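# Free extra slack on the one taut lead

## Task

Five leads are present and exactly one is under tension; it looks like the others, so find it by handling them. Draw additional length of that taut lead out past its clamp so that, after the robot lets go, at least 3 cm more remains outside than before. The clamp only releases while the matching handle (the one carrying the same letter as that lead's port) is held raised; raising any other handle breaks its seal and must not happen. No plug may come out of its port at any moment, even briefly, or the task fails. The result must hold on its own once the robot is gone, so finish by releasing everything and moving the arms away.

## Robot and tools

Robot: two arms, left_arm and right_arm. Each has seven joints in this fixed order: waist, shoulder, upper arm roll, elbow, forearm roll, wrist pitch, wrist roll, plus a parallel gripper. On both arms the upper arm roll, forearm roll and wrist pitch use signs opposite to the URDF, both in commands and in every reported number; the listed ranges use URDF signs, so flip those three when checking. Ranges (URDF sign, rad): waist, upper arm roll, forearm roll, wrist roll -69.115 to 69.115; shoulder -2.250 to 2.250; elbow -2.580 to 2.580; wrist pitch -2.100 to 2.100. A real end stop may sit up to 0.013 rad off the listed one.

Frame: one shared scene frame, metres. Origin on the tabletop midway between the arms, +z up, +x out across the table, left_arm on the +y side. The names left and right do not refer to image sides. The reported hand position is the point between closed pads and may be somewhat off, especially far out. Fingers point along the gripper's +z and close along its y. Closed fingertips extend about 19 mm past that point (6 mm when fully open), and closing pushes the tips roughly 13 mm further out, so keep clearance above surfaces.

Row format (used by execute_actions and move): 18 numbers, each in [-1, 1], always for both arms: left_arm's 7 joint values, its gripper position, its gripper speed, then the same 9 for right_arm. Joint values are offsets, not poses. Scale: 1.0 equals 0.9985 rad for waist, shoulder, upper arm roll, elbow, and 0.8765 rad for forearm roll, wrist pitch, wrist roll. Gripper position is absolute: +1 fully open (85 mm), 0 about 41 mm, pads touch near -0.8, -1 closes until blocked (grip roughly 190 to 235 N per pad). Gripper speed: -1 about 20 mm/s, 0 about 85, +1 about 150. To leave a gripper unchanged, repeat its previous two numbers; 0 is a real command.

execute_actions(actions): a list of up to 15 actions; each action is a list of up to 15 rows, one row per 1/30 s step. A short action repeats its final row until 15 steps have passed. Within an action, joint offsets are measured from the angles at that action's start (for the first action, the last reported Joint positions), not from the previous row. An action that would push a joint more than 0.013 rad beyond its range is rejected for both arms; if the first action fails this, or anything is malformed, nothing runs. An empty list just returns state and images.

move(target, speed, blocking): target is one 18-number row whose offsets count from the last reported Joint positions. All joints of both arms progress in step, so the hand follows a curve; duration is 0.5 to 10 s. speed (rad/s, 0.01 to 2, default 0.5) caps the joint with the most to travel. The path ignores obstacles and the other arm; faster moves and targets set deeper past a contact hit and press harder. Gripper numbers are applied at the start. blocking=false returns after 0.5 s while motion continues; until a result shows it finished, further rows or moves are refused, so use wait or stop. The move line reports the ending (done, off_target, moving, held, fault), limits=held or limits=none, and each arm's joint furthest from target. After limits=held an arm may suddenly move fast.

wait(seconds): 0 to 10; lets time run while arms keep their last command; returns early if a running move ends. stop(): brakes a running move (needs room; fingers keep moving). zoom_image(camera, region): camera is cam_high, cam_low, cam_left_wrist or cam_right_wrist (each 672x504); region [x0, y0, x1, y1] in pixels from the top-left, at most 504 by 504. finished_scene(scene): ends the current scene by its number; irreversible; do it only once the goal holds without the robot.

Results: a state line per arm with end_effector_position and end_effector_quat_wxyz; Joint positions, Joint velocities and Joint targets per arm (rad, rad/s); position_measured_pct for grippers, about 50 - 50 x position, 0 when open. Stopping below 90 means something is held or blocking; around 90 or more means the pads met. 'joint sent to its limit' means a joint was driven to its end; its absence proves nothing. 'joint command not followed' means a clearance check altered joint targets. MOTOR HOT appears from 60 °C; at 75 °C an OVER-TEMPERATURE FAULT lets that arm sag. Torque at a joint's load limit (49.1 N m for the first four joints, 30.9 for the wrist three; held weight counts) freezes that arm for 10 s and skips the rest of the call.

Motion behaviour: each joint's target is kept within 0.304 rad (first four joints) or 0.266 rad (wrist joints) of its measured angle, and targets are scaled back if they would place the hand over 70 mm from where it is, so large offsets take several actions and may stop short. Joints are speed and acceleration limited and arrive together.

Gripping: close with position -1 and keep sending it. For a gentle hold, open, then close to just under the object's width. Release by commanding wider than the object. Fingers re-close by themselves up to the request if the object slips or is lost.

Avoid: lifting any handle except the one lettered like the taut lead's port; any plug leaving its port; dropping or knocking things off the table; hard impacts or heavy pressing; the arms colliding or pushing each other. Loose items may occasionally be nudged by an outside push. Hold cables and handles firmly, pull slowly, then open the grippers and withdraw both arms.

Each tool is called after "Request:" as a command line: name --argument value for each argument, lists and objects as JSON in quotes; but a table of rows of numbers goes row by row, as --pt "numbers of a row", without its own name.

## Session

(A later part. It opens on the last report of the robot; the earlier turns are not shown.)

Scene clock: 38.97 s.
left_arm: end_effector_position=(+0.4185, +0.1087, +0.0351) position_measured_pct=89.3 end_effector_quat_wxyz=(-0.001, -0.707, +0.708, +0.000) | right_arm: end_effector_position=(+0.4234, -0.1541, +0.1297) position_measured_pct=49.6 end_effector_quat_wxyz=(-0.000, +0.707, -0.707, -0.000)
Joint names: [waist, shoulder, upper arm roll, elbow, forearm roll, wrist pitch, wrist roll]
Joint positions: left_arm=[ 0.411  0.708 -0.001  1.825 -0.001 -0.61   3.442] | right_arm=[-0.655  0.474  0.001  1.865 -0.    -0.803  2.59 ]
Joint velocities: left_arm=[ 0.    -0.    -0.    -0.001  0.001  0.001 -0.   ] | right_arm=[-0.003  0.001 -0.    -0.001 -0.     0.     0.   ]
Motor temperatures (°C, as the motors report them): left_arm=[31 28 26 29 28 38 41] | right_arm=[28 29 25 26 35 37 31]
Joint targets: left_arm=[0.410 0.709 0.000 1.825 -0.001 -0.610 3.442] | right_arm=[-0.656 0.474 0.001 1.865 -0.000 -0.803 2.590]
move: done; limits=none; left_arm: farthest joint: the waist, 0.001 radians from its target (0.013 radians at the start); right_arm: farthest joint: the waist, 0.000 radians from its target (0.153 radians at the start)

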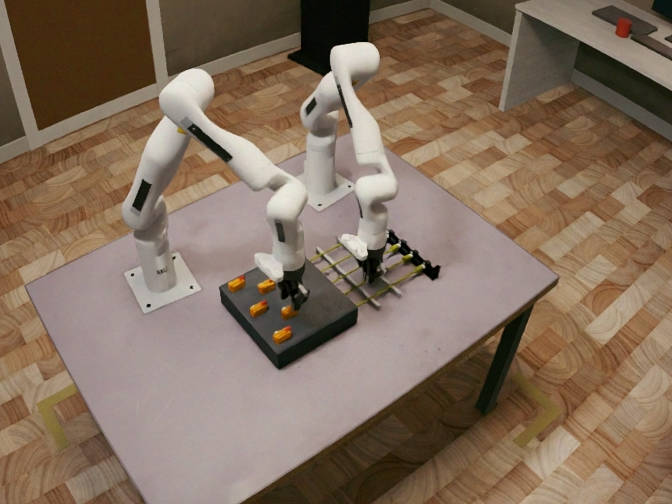

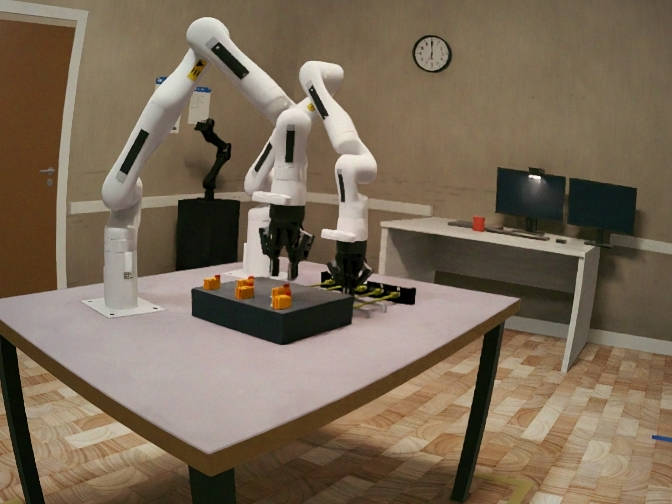

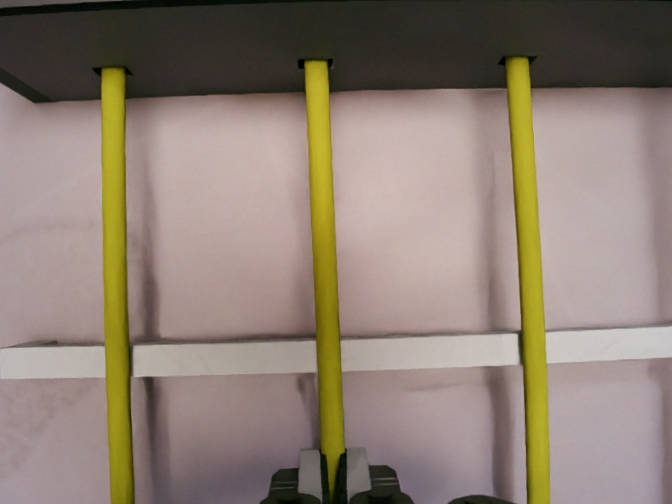

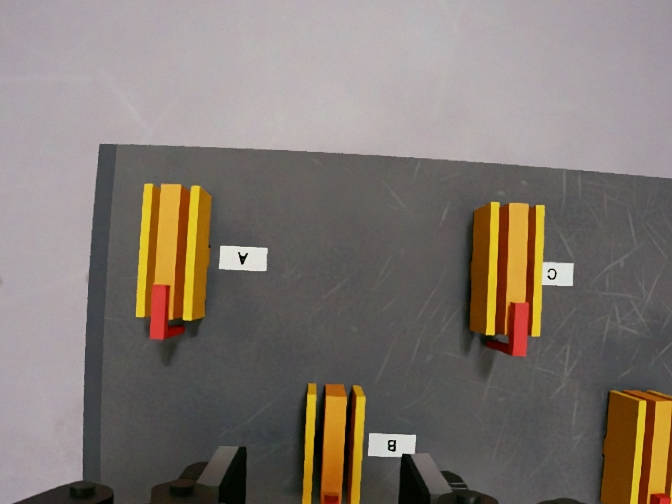

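Request:
execute_actions --actions '[[[0,0,0,0,0,0,0,-1,0,-0.002,0.050,0,0.039,0,0.102,0,-0.1,0]],[[0,0,0,0,0,0,0,-1,0,0,0,0,0,0,0,0,-1,-0.2]],[[0,0,0,0,0,0,0,-1,0,0,0,0,0,0,0,0,-1,-0.2]]]'

Request:
move --target '[0,0,0,0,0,0,0,-1,0,0,-0.027,0,-0.0165,0,-0.0496,0,-1,-0.2]' --speed 0.06

Scene clock: 47.77 s.
left_arm: end_effector_position=(+0.4187, +0.1086, +0.0352) position_measured_pct=89.3 end_effector_quat_wxyz=(-0.001, -0.707, +0.708, +0.000) | right_arm: end_effector_position=(+0.4203, -0.1542, +0.1009) position_measured_pct=82.9 end_effector_quat_wxyz=(+0.001, +0.708, -0.707, -0.001)
Joint names: [waist, shoulder, upper arm roll, elbow, forearm roll, wrist pitch, wrist roll]
Joint positions: left_arm=[ 0.411  0.708 -0.001  1.825 -0.001 -0.61   3.442] | right_arm=[-0.658  0.522  0.002  1.905  0.001 -0.716  2.589]
Joint velocities: left_arm=[-0.    -0.002 -0.     0.001 -0.     0.    -0.002] | right_arm=[ 0.    -0.     0.     0.     0.    -0.     0.001]
Motor temperatures (°C, as the motors report them): left_arm=[31 28 26 29 28 38 41] | right_arm=[28 29 25 26 35 37 31]
Joint targets: left_arm=[0.411 0.708 -0.001 1.825 -0.001 -0.610 3.442] | right_arm=[-0.658 0.522 0.002 1.905 0.001 -0.716 2.590]

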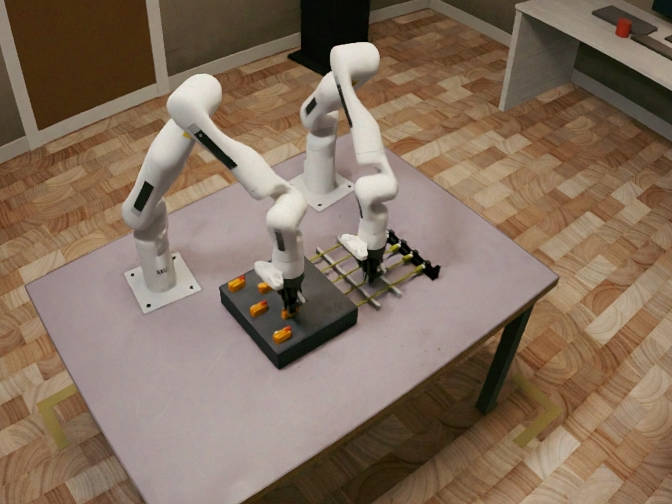

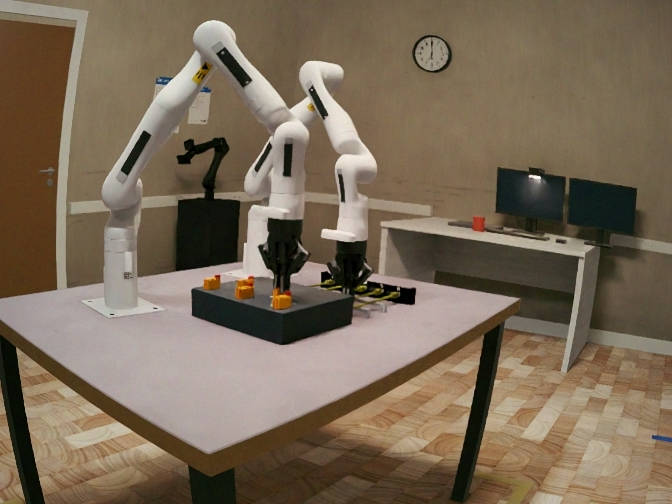

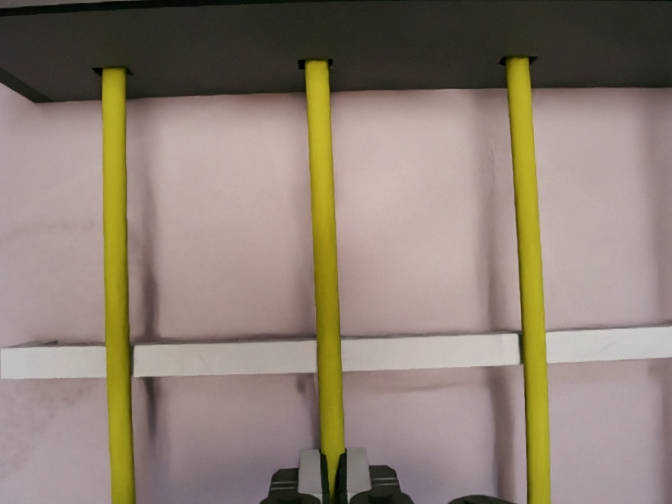

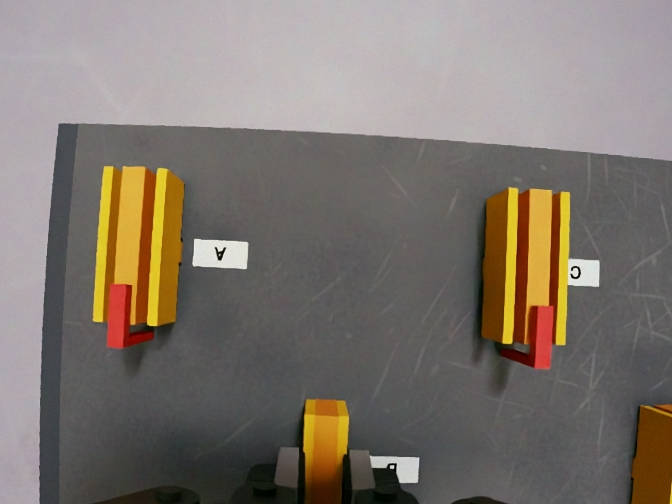

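Scene clock: 48.73 s.
left_arm: end_effector_position=(+0.4187, +0.1086, +0.0353) position_measured_pct=89.3 end_effector_quat_wxyz=(-0.001, -0.707, +0.708, +0.000) | right_arm: end_effector_position=(+0.4203, -0.1542, +0.1104) position_measured_pct=82.9 end_effector_quat_wxyz=(+0.003, +0.707, -0.707, -0.002)
Joint names: [waist, shoulder, upper arm roll, elbow, forearm roll, wrist pitch, wrist roll]
Joint positions: left_arm=[ 0.411  0.708 -0.001  1.825 -0.001 -0.61   3.442] | right_arm=[-0.658  0.507  0.002  1.889  0.001 -0.753  2.589]
Joint velocities: left_arm=[ 0.     0.001  0.    -0.001 -0.002 -0.    -0.001] | right_arm=[ 0.     0.    -0.    -0.    -0.    -0.001 -0.001]
Motor temperatures (°C, as the motors report them): left_arm=[31 28 26 29 28 38 41] | right_arm=[28 29 25 26 35 37 31]
Joint targets: left_arm=[0.411 0.708 -0.001 1.825 -0.001 -0.610 3.442] | right_arm=[-0.658 0.495 0.002 1.888 0.001 -0.760 2.589]
move: off_target (right_arm); limits=none; left_arm: farthest joint: the waist, 0.000 radians from its target (0.000 radians at the start); right_arm: farthest joint: the shoulder, 0.012 radians from its target (0.027 radians at the start)

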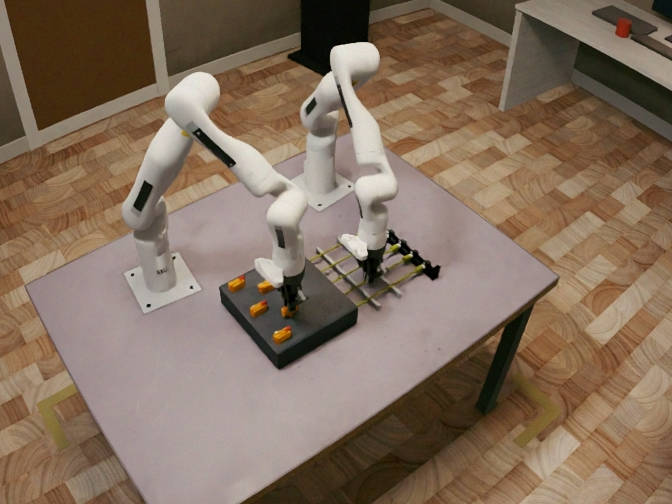

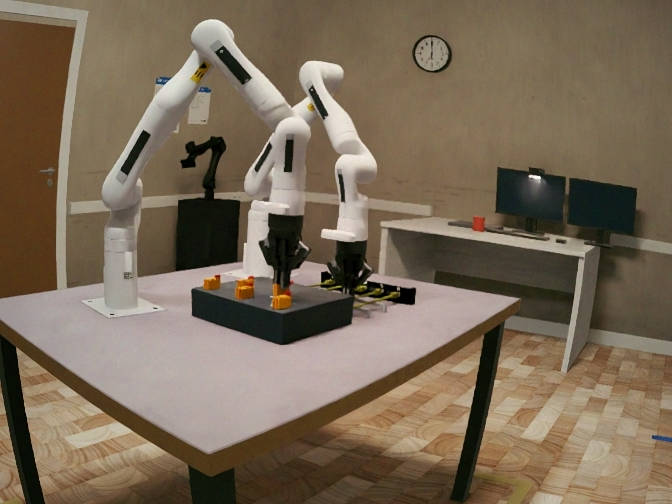

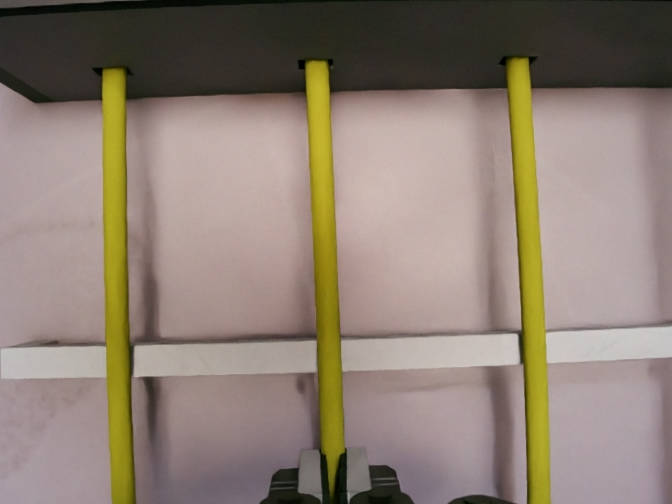

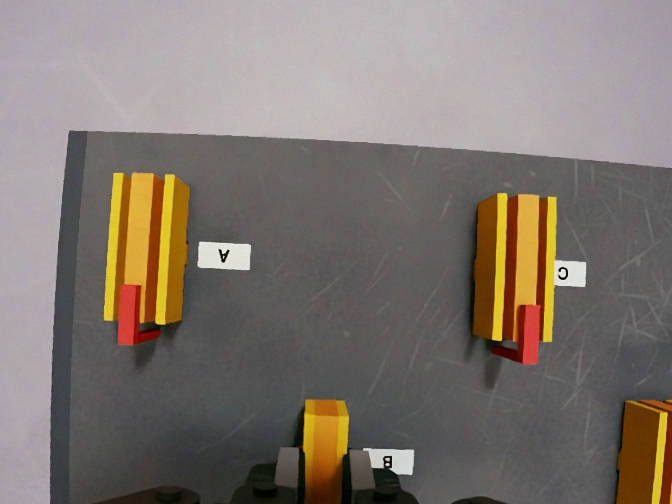

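Request:
move --target '[-0.025,-0.006,0,0.015,0,0.0103,-0.029,-1,0,0,-0.012,0,0,0,-0.008,0,-1,-0.2]' --speed 0.04

Request:
move --target '[-0.031,-0.077,0.004,0.001,0.002,-0.088,-0.032,-1,0,0,-0.012,0,0,0,-0.008,0,-1,-0.2]' --speed 0.07

Scene clock: 55.60 s.
left_arm: end_effector_position=(+0.4184, +0.1164, +0.0358) position_measured_pct=89.3 end_effector_quat_wxyz=(-0.002, -0.705, +0.709, -0.002) | right_arm: end_effector_position=(+0.4203, -0.1542, +0.1103) position_measured_pct=82.9 end_effector_quat_wxyz=(+0.003, +0.707, -0.707, -0.002)
Joint names: [waist, shoulder, upper arm roll, elbow, forearm roll, wrist pitch, wrist roll]
Joint positions: left_arm=[ 0.39   0.702 -0.004  1.839 -0.004 -0.6    3.416] | right_arm=[-0.658  0.507  0.002  1.889  0.001 -0.753  2.589]
Joint velocities: left_arm=[-0.002 -0.001 -0.001  0.001  0.001 -0.     0.001] | right_arm=[-0.    -0.    -0.     0.     0.    -0.    -0.001]
Motor temperatures (°C, as the motors report them): left_arm=[31 28 26 29 28 38 41] | right_arm=[28 29 25 26 35 37 31]
Joint targets: left_arm=[0.386 0.702 -0.001 1.840 -0.001 -0.601 3.416] | right_arm=[-0.658 0.495 0.002 1.889 0.001 -0.760 2.589]
move: off_target (right_arm); limits=none; left_arm: farthest joint: the waist, 0.004 radians from its target (0.025 radians at the start); right_arm: farthest joint: the shoulder, 0.012 radians from its target (0.012 radians at the start)

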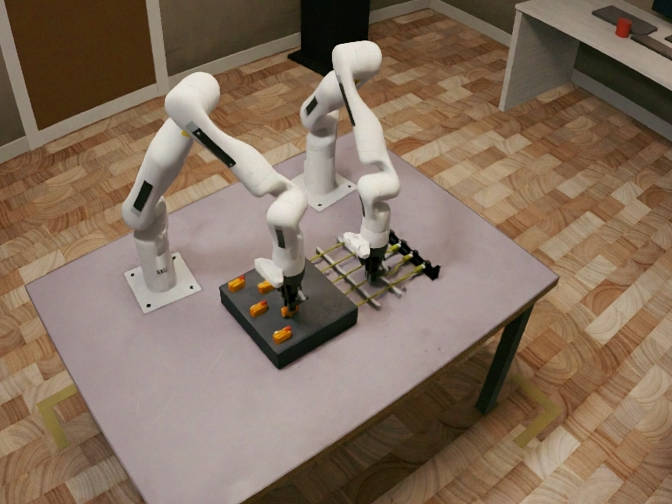

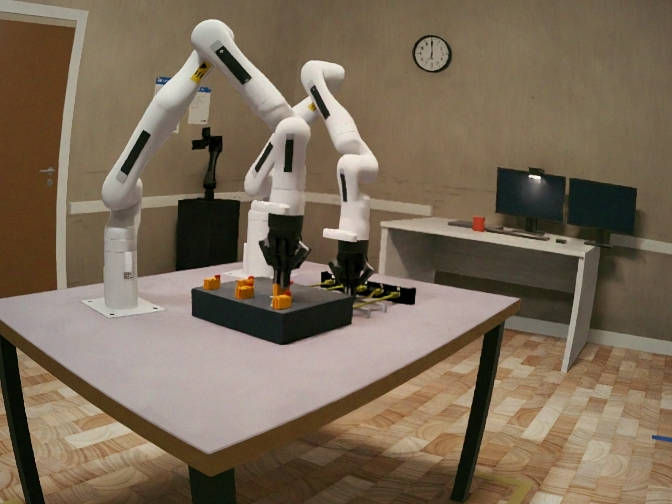

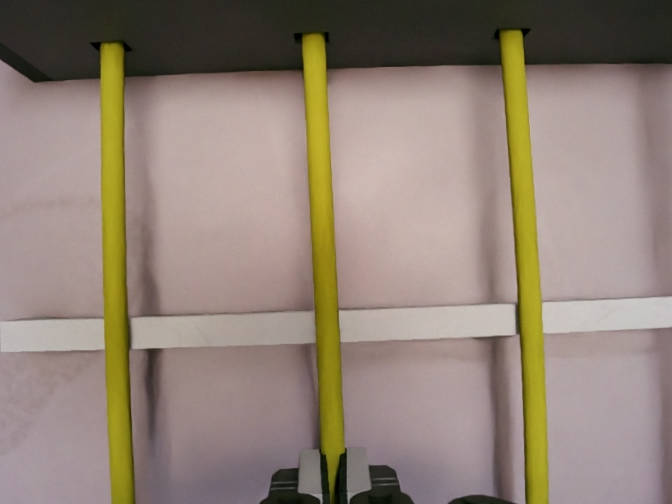

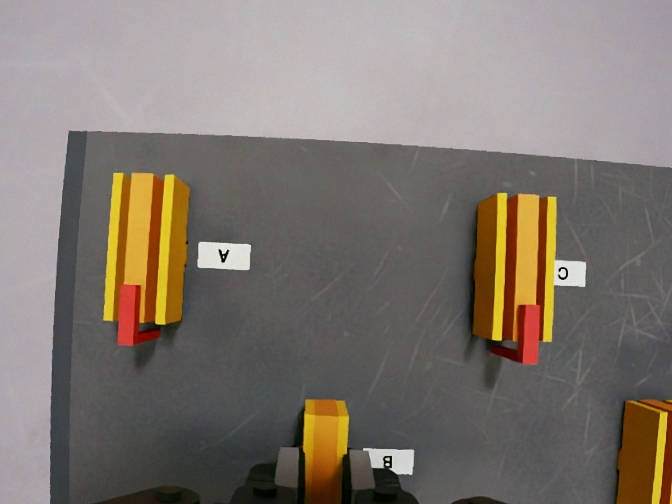

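Scene clock: 56.97 s.
left_arm: end_effector_position=(+0.4168, +0.1298, +0.0702) position_measured_pct=89.3 end_effector_quat_wxyz=(-0.001, -0.705, +0.709, -0.003) | right_arm: end_effector_position=(+0.4203, -0.1542, +0.1103) position_measured_pct=82.9 end_effector_quat_wxyz=(+0.003, +0.707, -0.707, -0.002)
Joint names: [waist, shoulder, upper arm roll, elbow, forearm roll, wrist pitch, wrist roll]
Joint positions: left_arm=[ 0.362  0.624 -0.004  1.839 -0.004 -0.676  3.388] | right_arm=[-0.658  0.507  0.002  1.889  0.002 -0.753  2.588]
Joint velocities: left_arm=[-0.001 -0.002  0.     0.    -0.001  0.    -0.001] | right_arm=[ 0.    -0.    -0.    -0.    -0.     0.     0.001]
Motor temperatures (°C, as the motors report them): left_arm=[31 28 26 29 28 38 41] | right_arm=[28 29 25 26 35 37 31]
Joint targets: left_arm=[0.359 0.625 -0.000 1.840 -0.002 -0.677 3.388] | right_arm=[-0.658 0.495 0.002 1.889 0.001 -0.760 2.589]
move: off_target (right_arm); limits=none; left_arm: farthest joint: the upper arm roll, 0.004 radians from its target (0.004 radians at the start); right_arm: farthest joint: the shoulder, 0.012 radians from its target (0.012 radians at the start)

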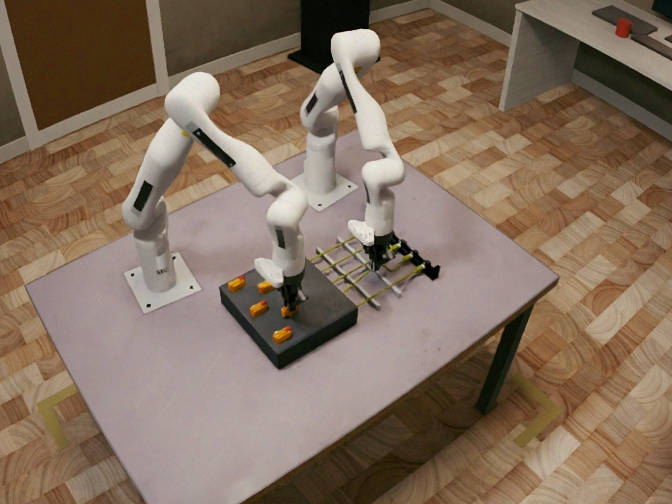

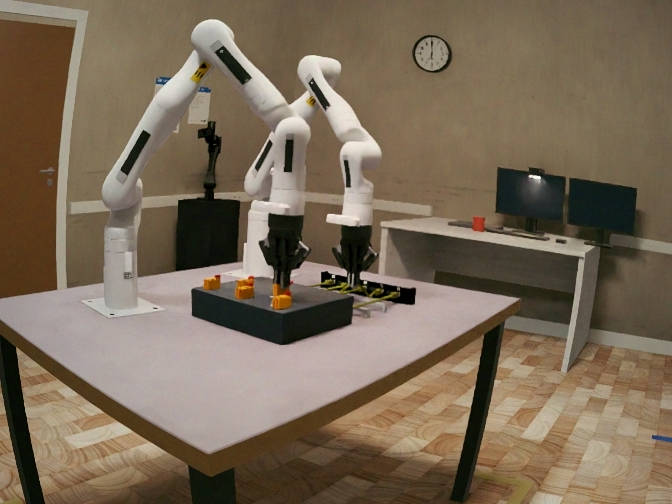

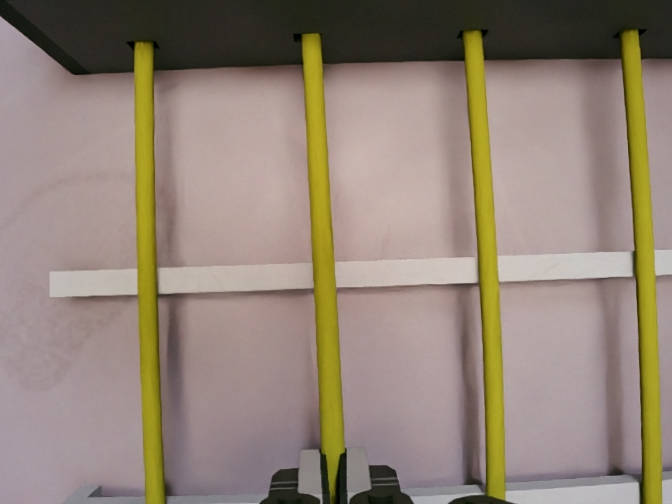

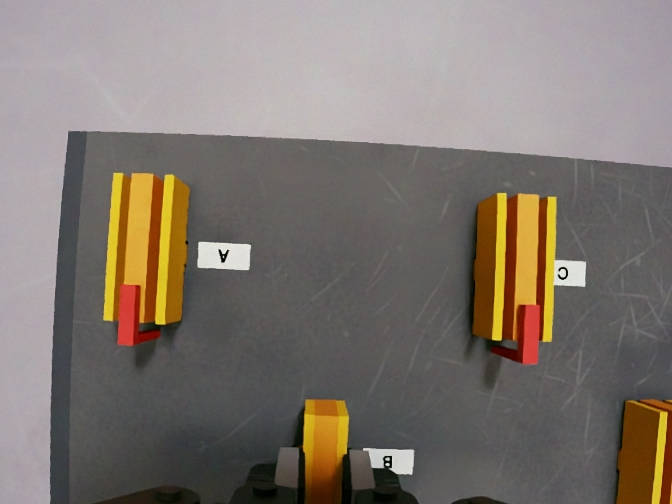

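Request:
move --target '[-0.063,-0.009,0.004,0.023,0.003,0.015,-0.069,-1,0,0,-0.012,0,0,0,-0.008,0,-1,-0.2]' --speed 0.06

Request:
execute_actions --actions '[[[-0.003,0,0.004,0,0,0,0,-1,0,0,0.015,0,0.016,0,0.042,0,-1,-0.2]],[[-0.003,0,0.003,0,0,0,0,-1,0,0,0,0,0,0,0,0,0,0]],[[0.02,0.003,0,-0.008,0,-0.005,0.024,-1,0,0,-0.05,0,-0.03,0,-0.09,0,0,0]],[[0.02,0.003,0,-0.008,0,-0.005,0.024,-1,0,0.04,-0.05,0,-0.03,0,-0.09,0,0,0]],[[0,0,0,0,0,0,0,-0.3,-0.3,0.08,-0.05,0,-0.03,0,-0.09,0,0,0]],[[0,0,0,0,0,0,0,-0.3,-0.3,0.08,-0.03,0,0,0,-0.03,0,0,0]]]'

Request:
move --target '[0,-0.2,0,-0.06,0,-0.3,0,-0.3,0,0.1,-0.05,0,0.05,0,0,0,0,0]' --speed 0.25

Request:
zoom_image --camera "cam_high" --region '[220,200,450,360]'

Scene clock: 69.23 s.
left_arm: end_effector_position=(+0.4187, +0.1566, +0.0702) position_measured_pct=89.3 end_effector_quat_wxyz=(-0.000, -0.704, +0.710, -0.003) | right_arm: end_effector_position=(+0.4203, -0.1542, +0.1103) position_measured_pct=82.9 end_effector_quat_wxyz=(+0.003, +0.707, -0.707, -0.002)
Joint names: [waist, shoulder, upper arm roll, elbow, forearm roll, wrist pitch, wrist roll]
Joint positions: left_arm=[ 0.303  0.615 -0.003  1.86  -0.004 -0.662  3.327] | right_arm=[-0.658  0.507  0.002  1.889  0.002 -0.752  2.588]
Joint velocities: left_arm=[-0.002 -0.    -0.001  0.    -0.     0.    -0.001] | right_arm=[-0.    -0.    -0.     0.001  0.    -0.    -0.   ]
Motor temperatures (°C, as the motors report them): left_arm=[31 28 26 29 28 38 41] | right_arm=[28 29 25 26 35 37 31]
Joint targets: left_arm=[0.299 0.615 0.000 1.861 -0.001 -0.662 3.328] | right_arm=[-0.658 0.495 0.002 1.889 0.002 -0.760 2.588]
move: off_target (right_arm); limits=none; left_arm: farthest joint: the waist, 0.004 radians from its target (0.063 radians at the start); right_arm: farthest joint: the shoulder, 0.012 radians from its target (0.012 radians at the start)

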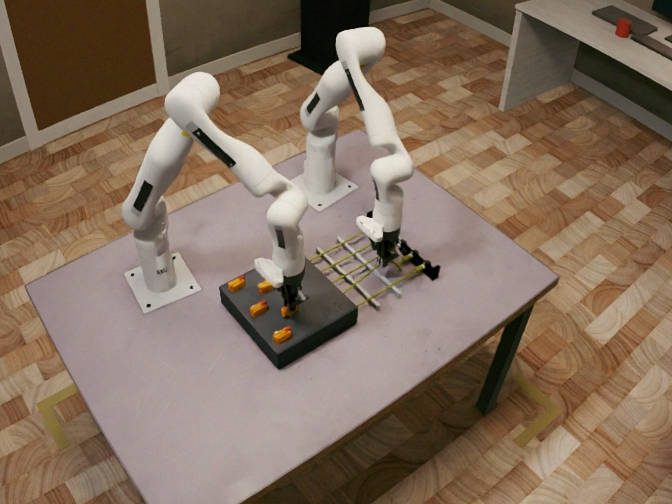

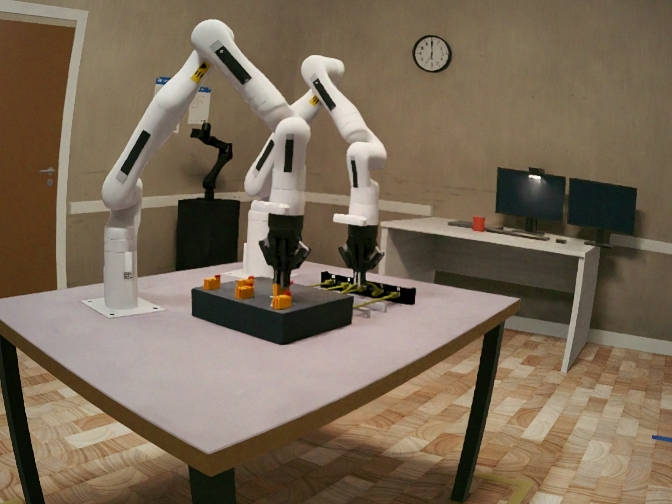

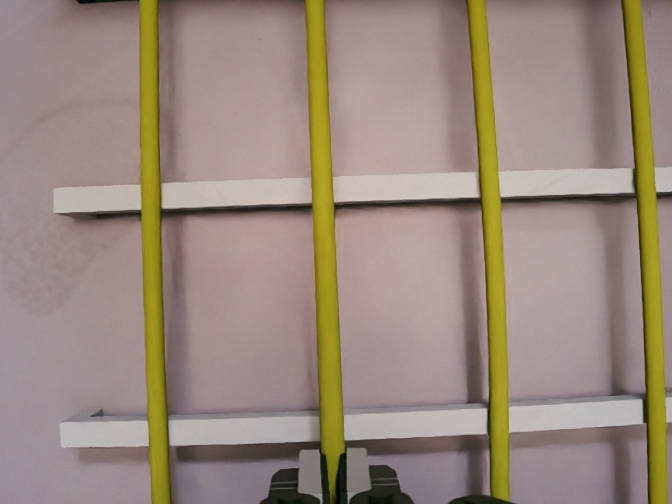

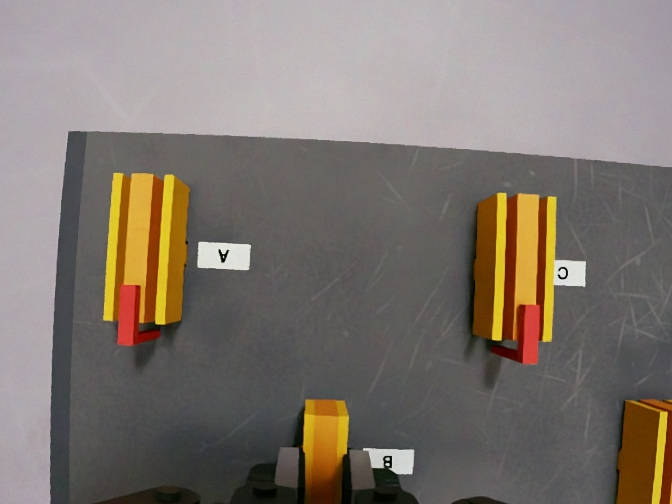

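Scene clock: 72.23 s.
left_arm: end_effector_position=(+0.4217, +0.1370, +0.0733) position_measured_pct=65.1 end_effector_quat_wxyz=(+0.001, -0.706, +0.708, -0.008) | right_arm: end_effector_position=(+0.4419, -0.2338, +0.1954) position_measured_pct=50.0 end_effector_quat_wxyz=(+0.002, -0.634, +0.774, +0.000)
Joint names: [waist, shoulder, upper arm roll, elbow, forearm roll, wrist pitch, wrist roll]
Joint positions: left_arm=[ 0.343  0.616 -0.003  1.841 -0.008 -0.669  3.369] | right_arm=[-0.46   0.343  0.002  1.815  0.002 -0.979  2.588]
Joint velocities: left_arm=[-0.     0.001  0.     0.    -0.002 -0.001 -0.   ] | right_arm=[ 0.008 -0.002 -0.    -0.    -0.    -0.    -0.   ]
Motor temperatures (°C, as the motors report them): left_arm=[31 28 26 29 28 38 41] | right_arm=[28 29 25 26 35 37 31]
Joint targets: left_arm=[0.343 0.616 -0.003 1.841 -0.008 -0.669 3.369] | right_arm=[-0.459 0.343 0.002 1.815 0.002 -0.979 2.588]

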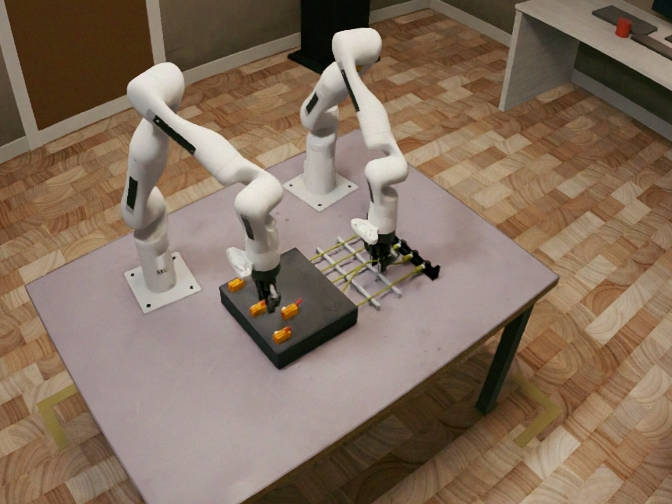

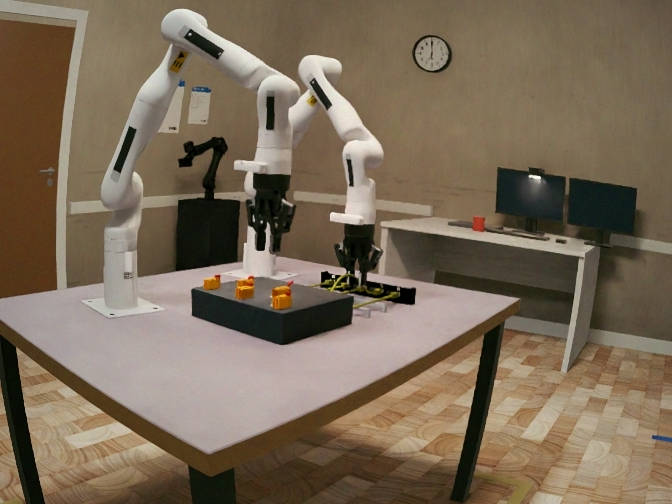

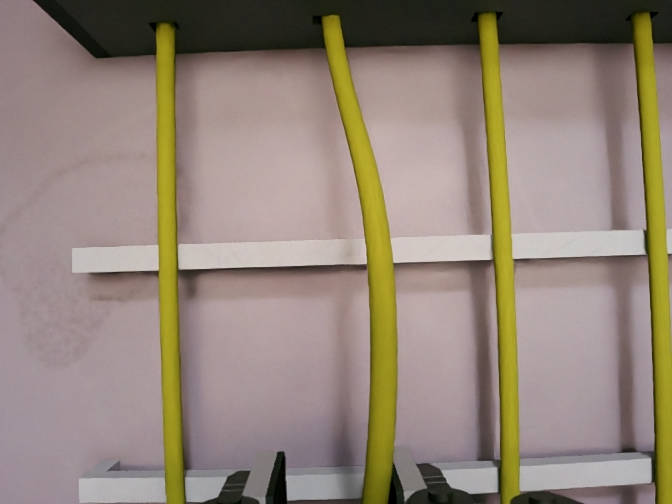

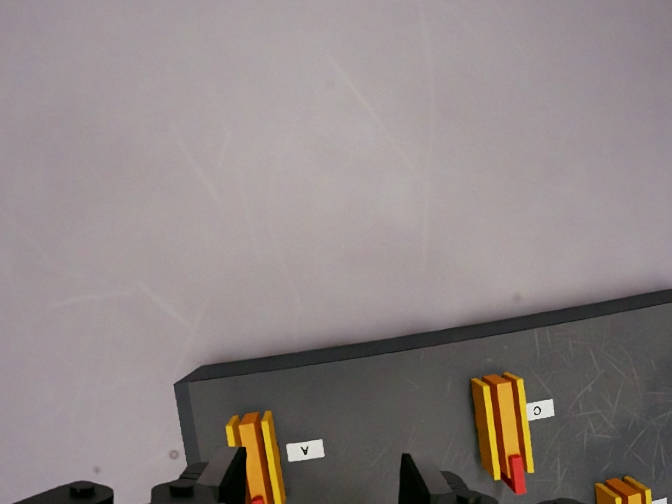

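Scene clock: 73.63 s.
left_arm: end_effector_position=(+0.4040, +0.1409, +0.1737) position_measured_pct=65.1 end_effector_quat_wxyz=(-0.000, -0.705, +0.709, -0.007) | right_arm: end_effector_position=(+0.4325, -0.2780, +0.2020) position_measured_pct=50.0 end_effector_quat_wxyz=(+0.002, -0.594, +0.804, +0.000)
Joint names: [waist, shoulder, upper arm roll, elbow, forearm roll, wrist pitch, wrist roll]
Joint positions: left_arm=[ 0.343  0.417 -0.003  1.781 -0.008 -0.932  3.369] | right_arm=[-0.36   0.293  0.002  1.865  0.002 -0.979  2.588]
Joint velocities: left_arm=[-0.    -0.004  0.001  0.002  0.001  0.    -0.   ] | right_arm=[ 0.002 -0.001 -0.    -0.     0.     0.    -0.002]
Motor temperatures (°C, as the motors report them): left_arm=[31 28 26 29 28 38 41] | right_arm=[28 29 25 26 35 37 31]
Joint targets: left_arm=[0.343 0.417 -0.003 1.781 -0.008 -0.932 3.369] | right_arm=[-0.360 0.293 0.002 1.865 0.002 -0.979 2.588]
move: done; limits=none; left_arm: farthest joint: the shoulder, 0.001 radians from its target (0.200 radians at the start); right_arm: farthest joint: the waist, 0.000 radians from its target (0.100 radians at the start)

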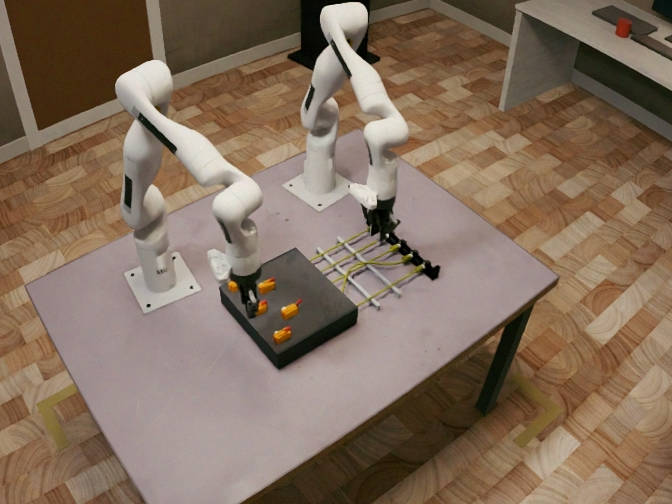

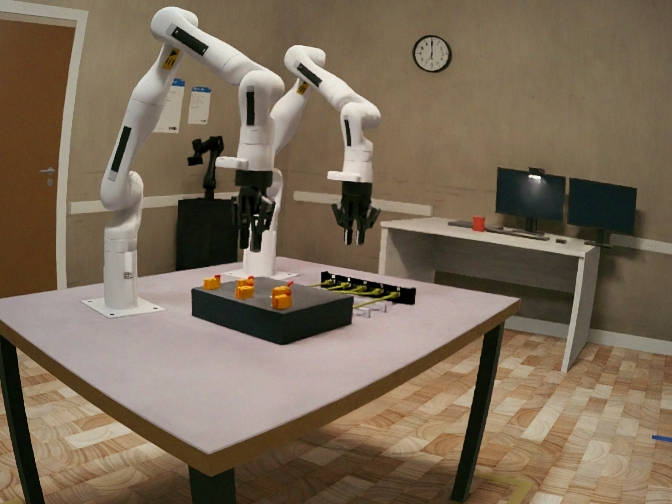

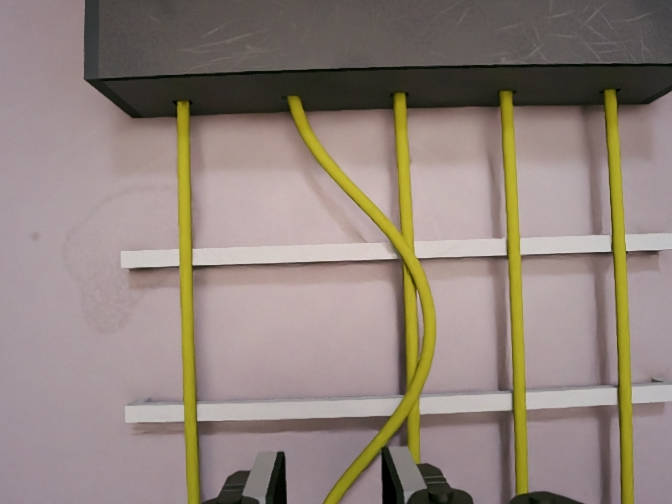

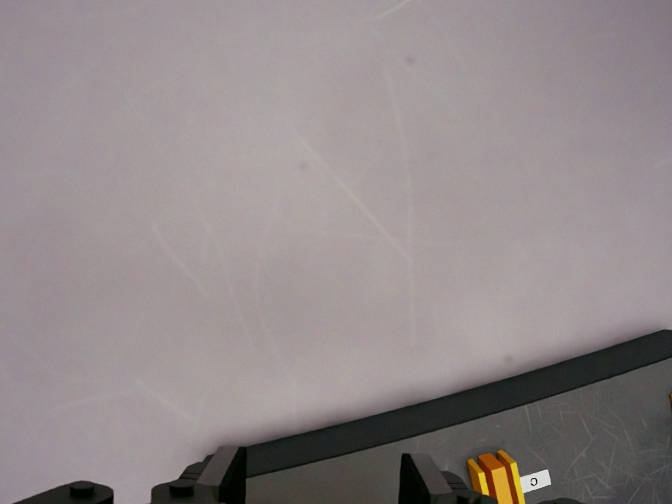

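Region (220, 200, 450, 360) of cam_high's 672x504 image, scaled by 2.191, with more detail than that image has; it fills the top 351 rows of this view, and the rest is white.

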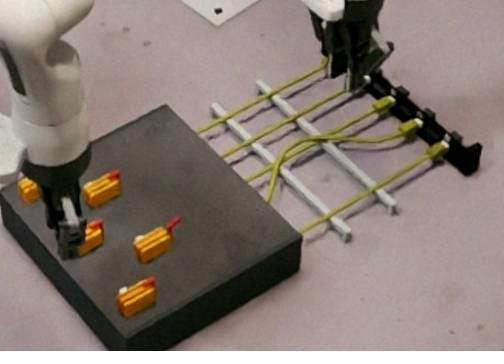

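Request:
finished_scene --scene 2

The scene is finished: the task was done.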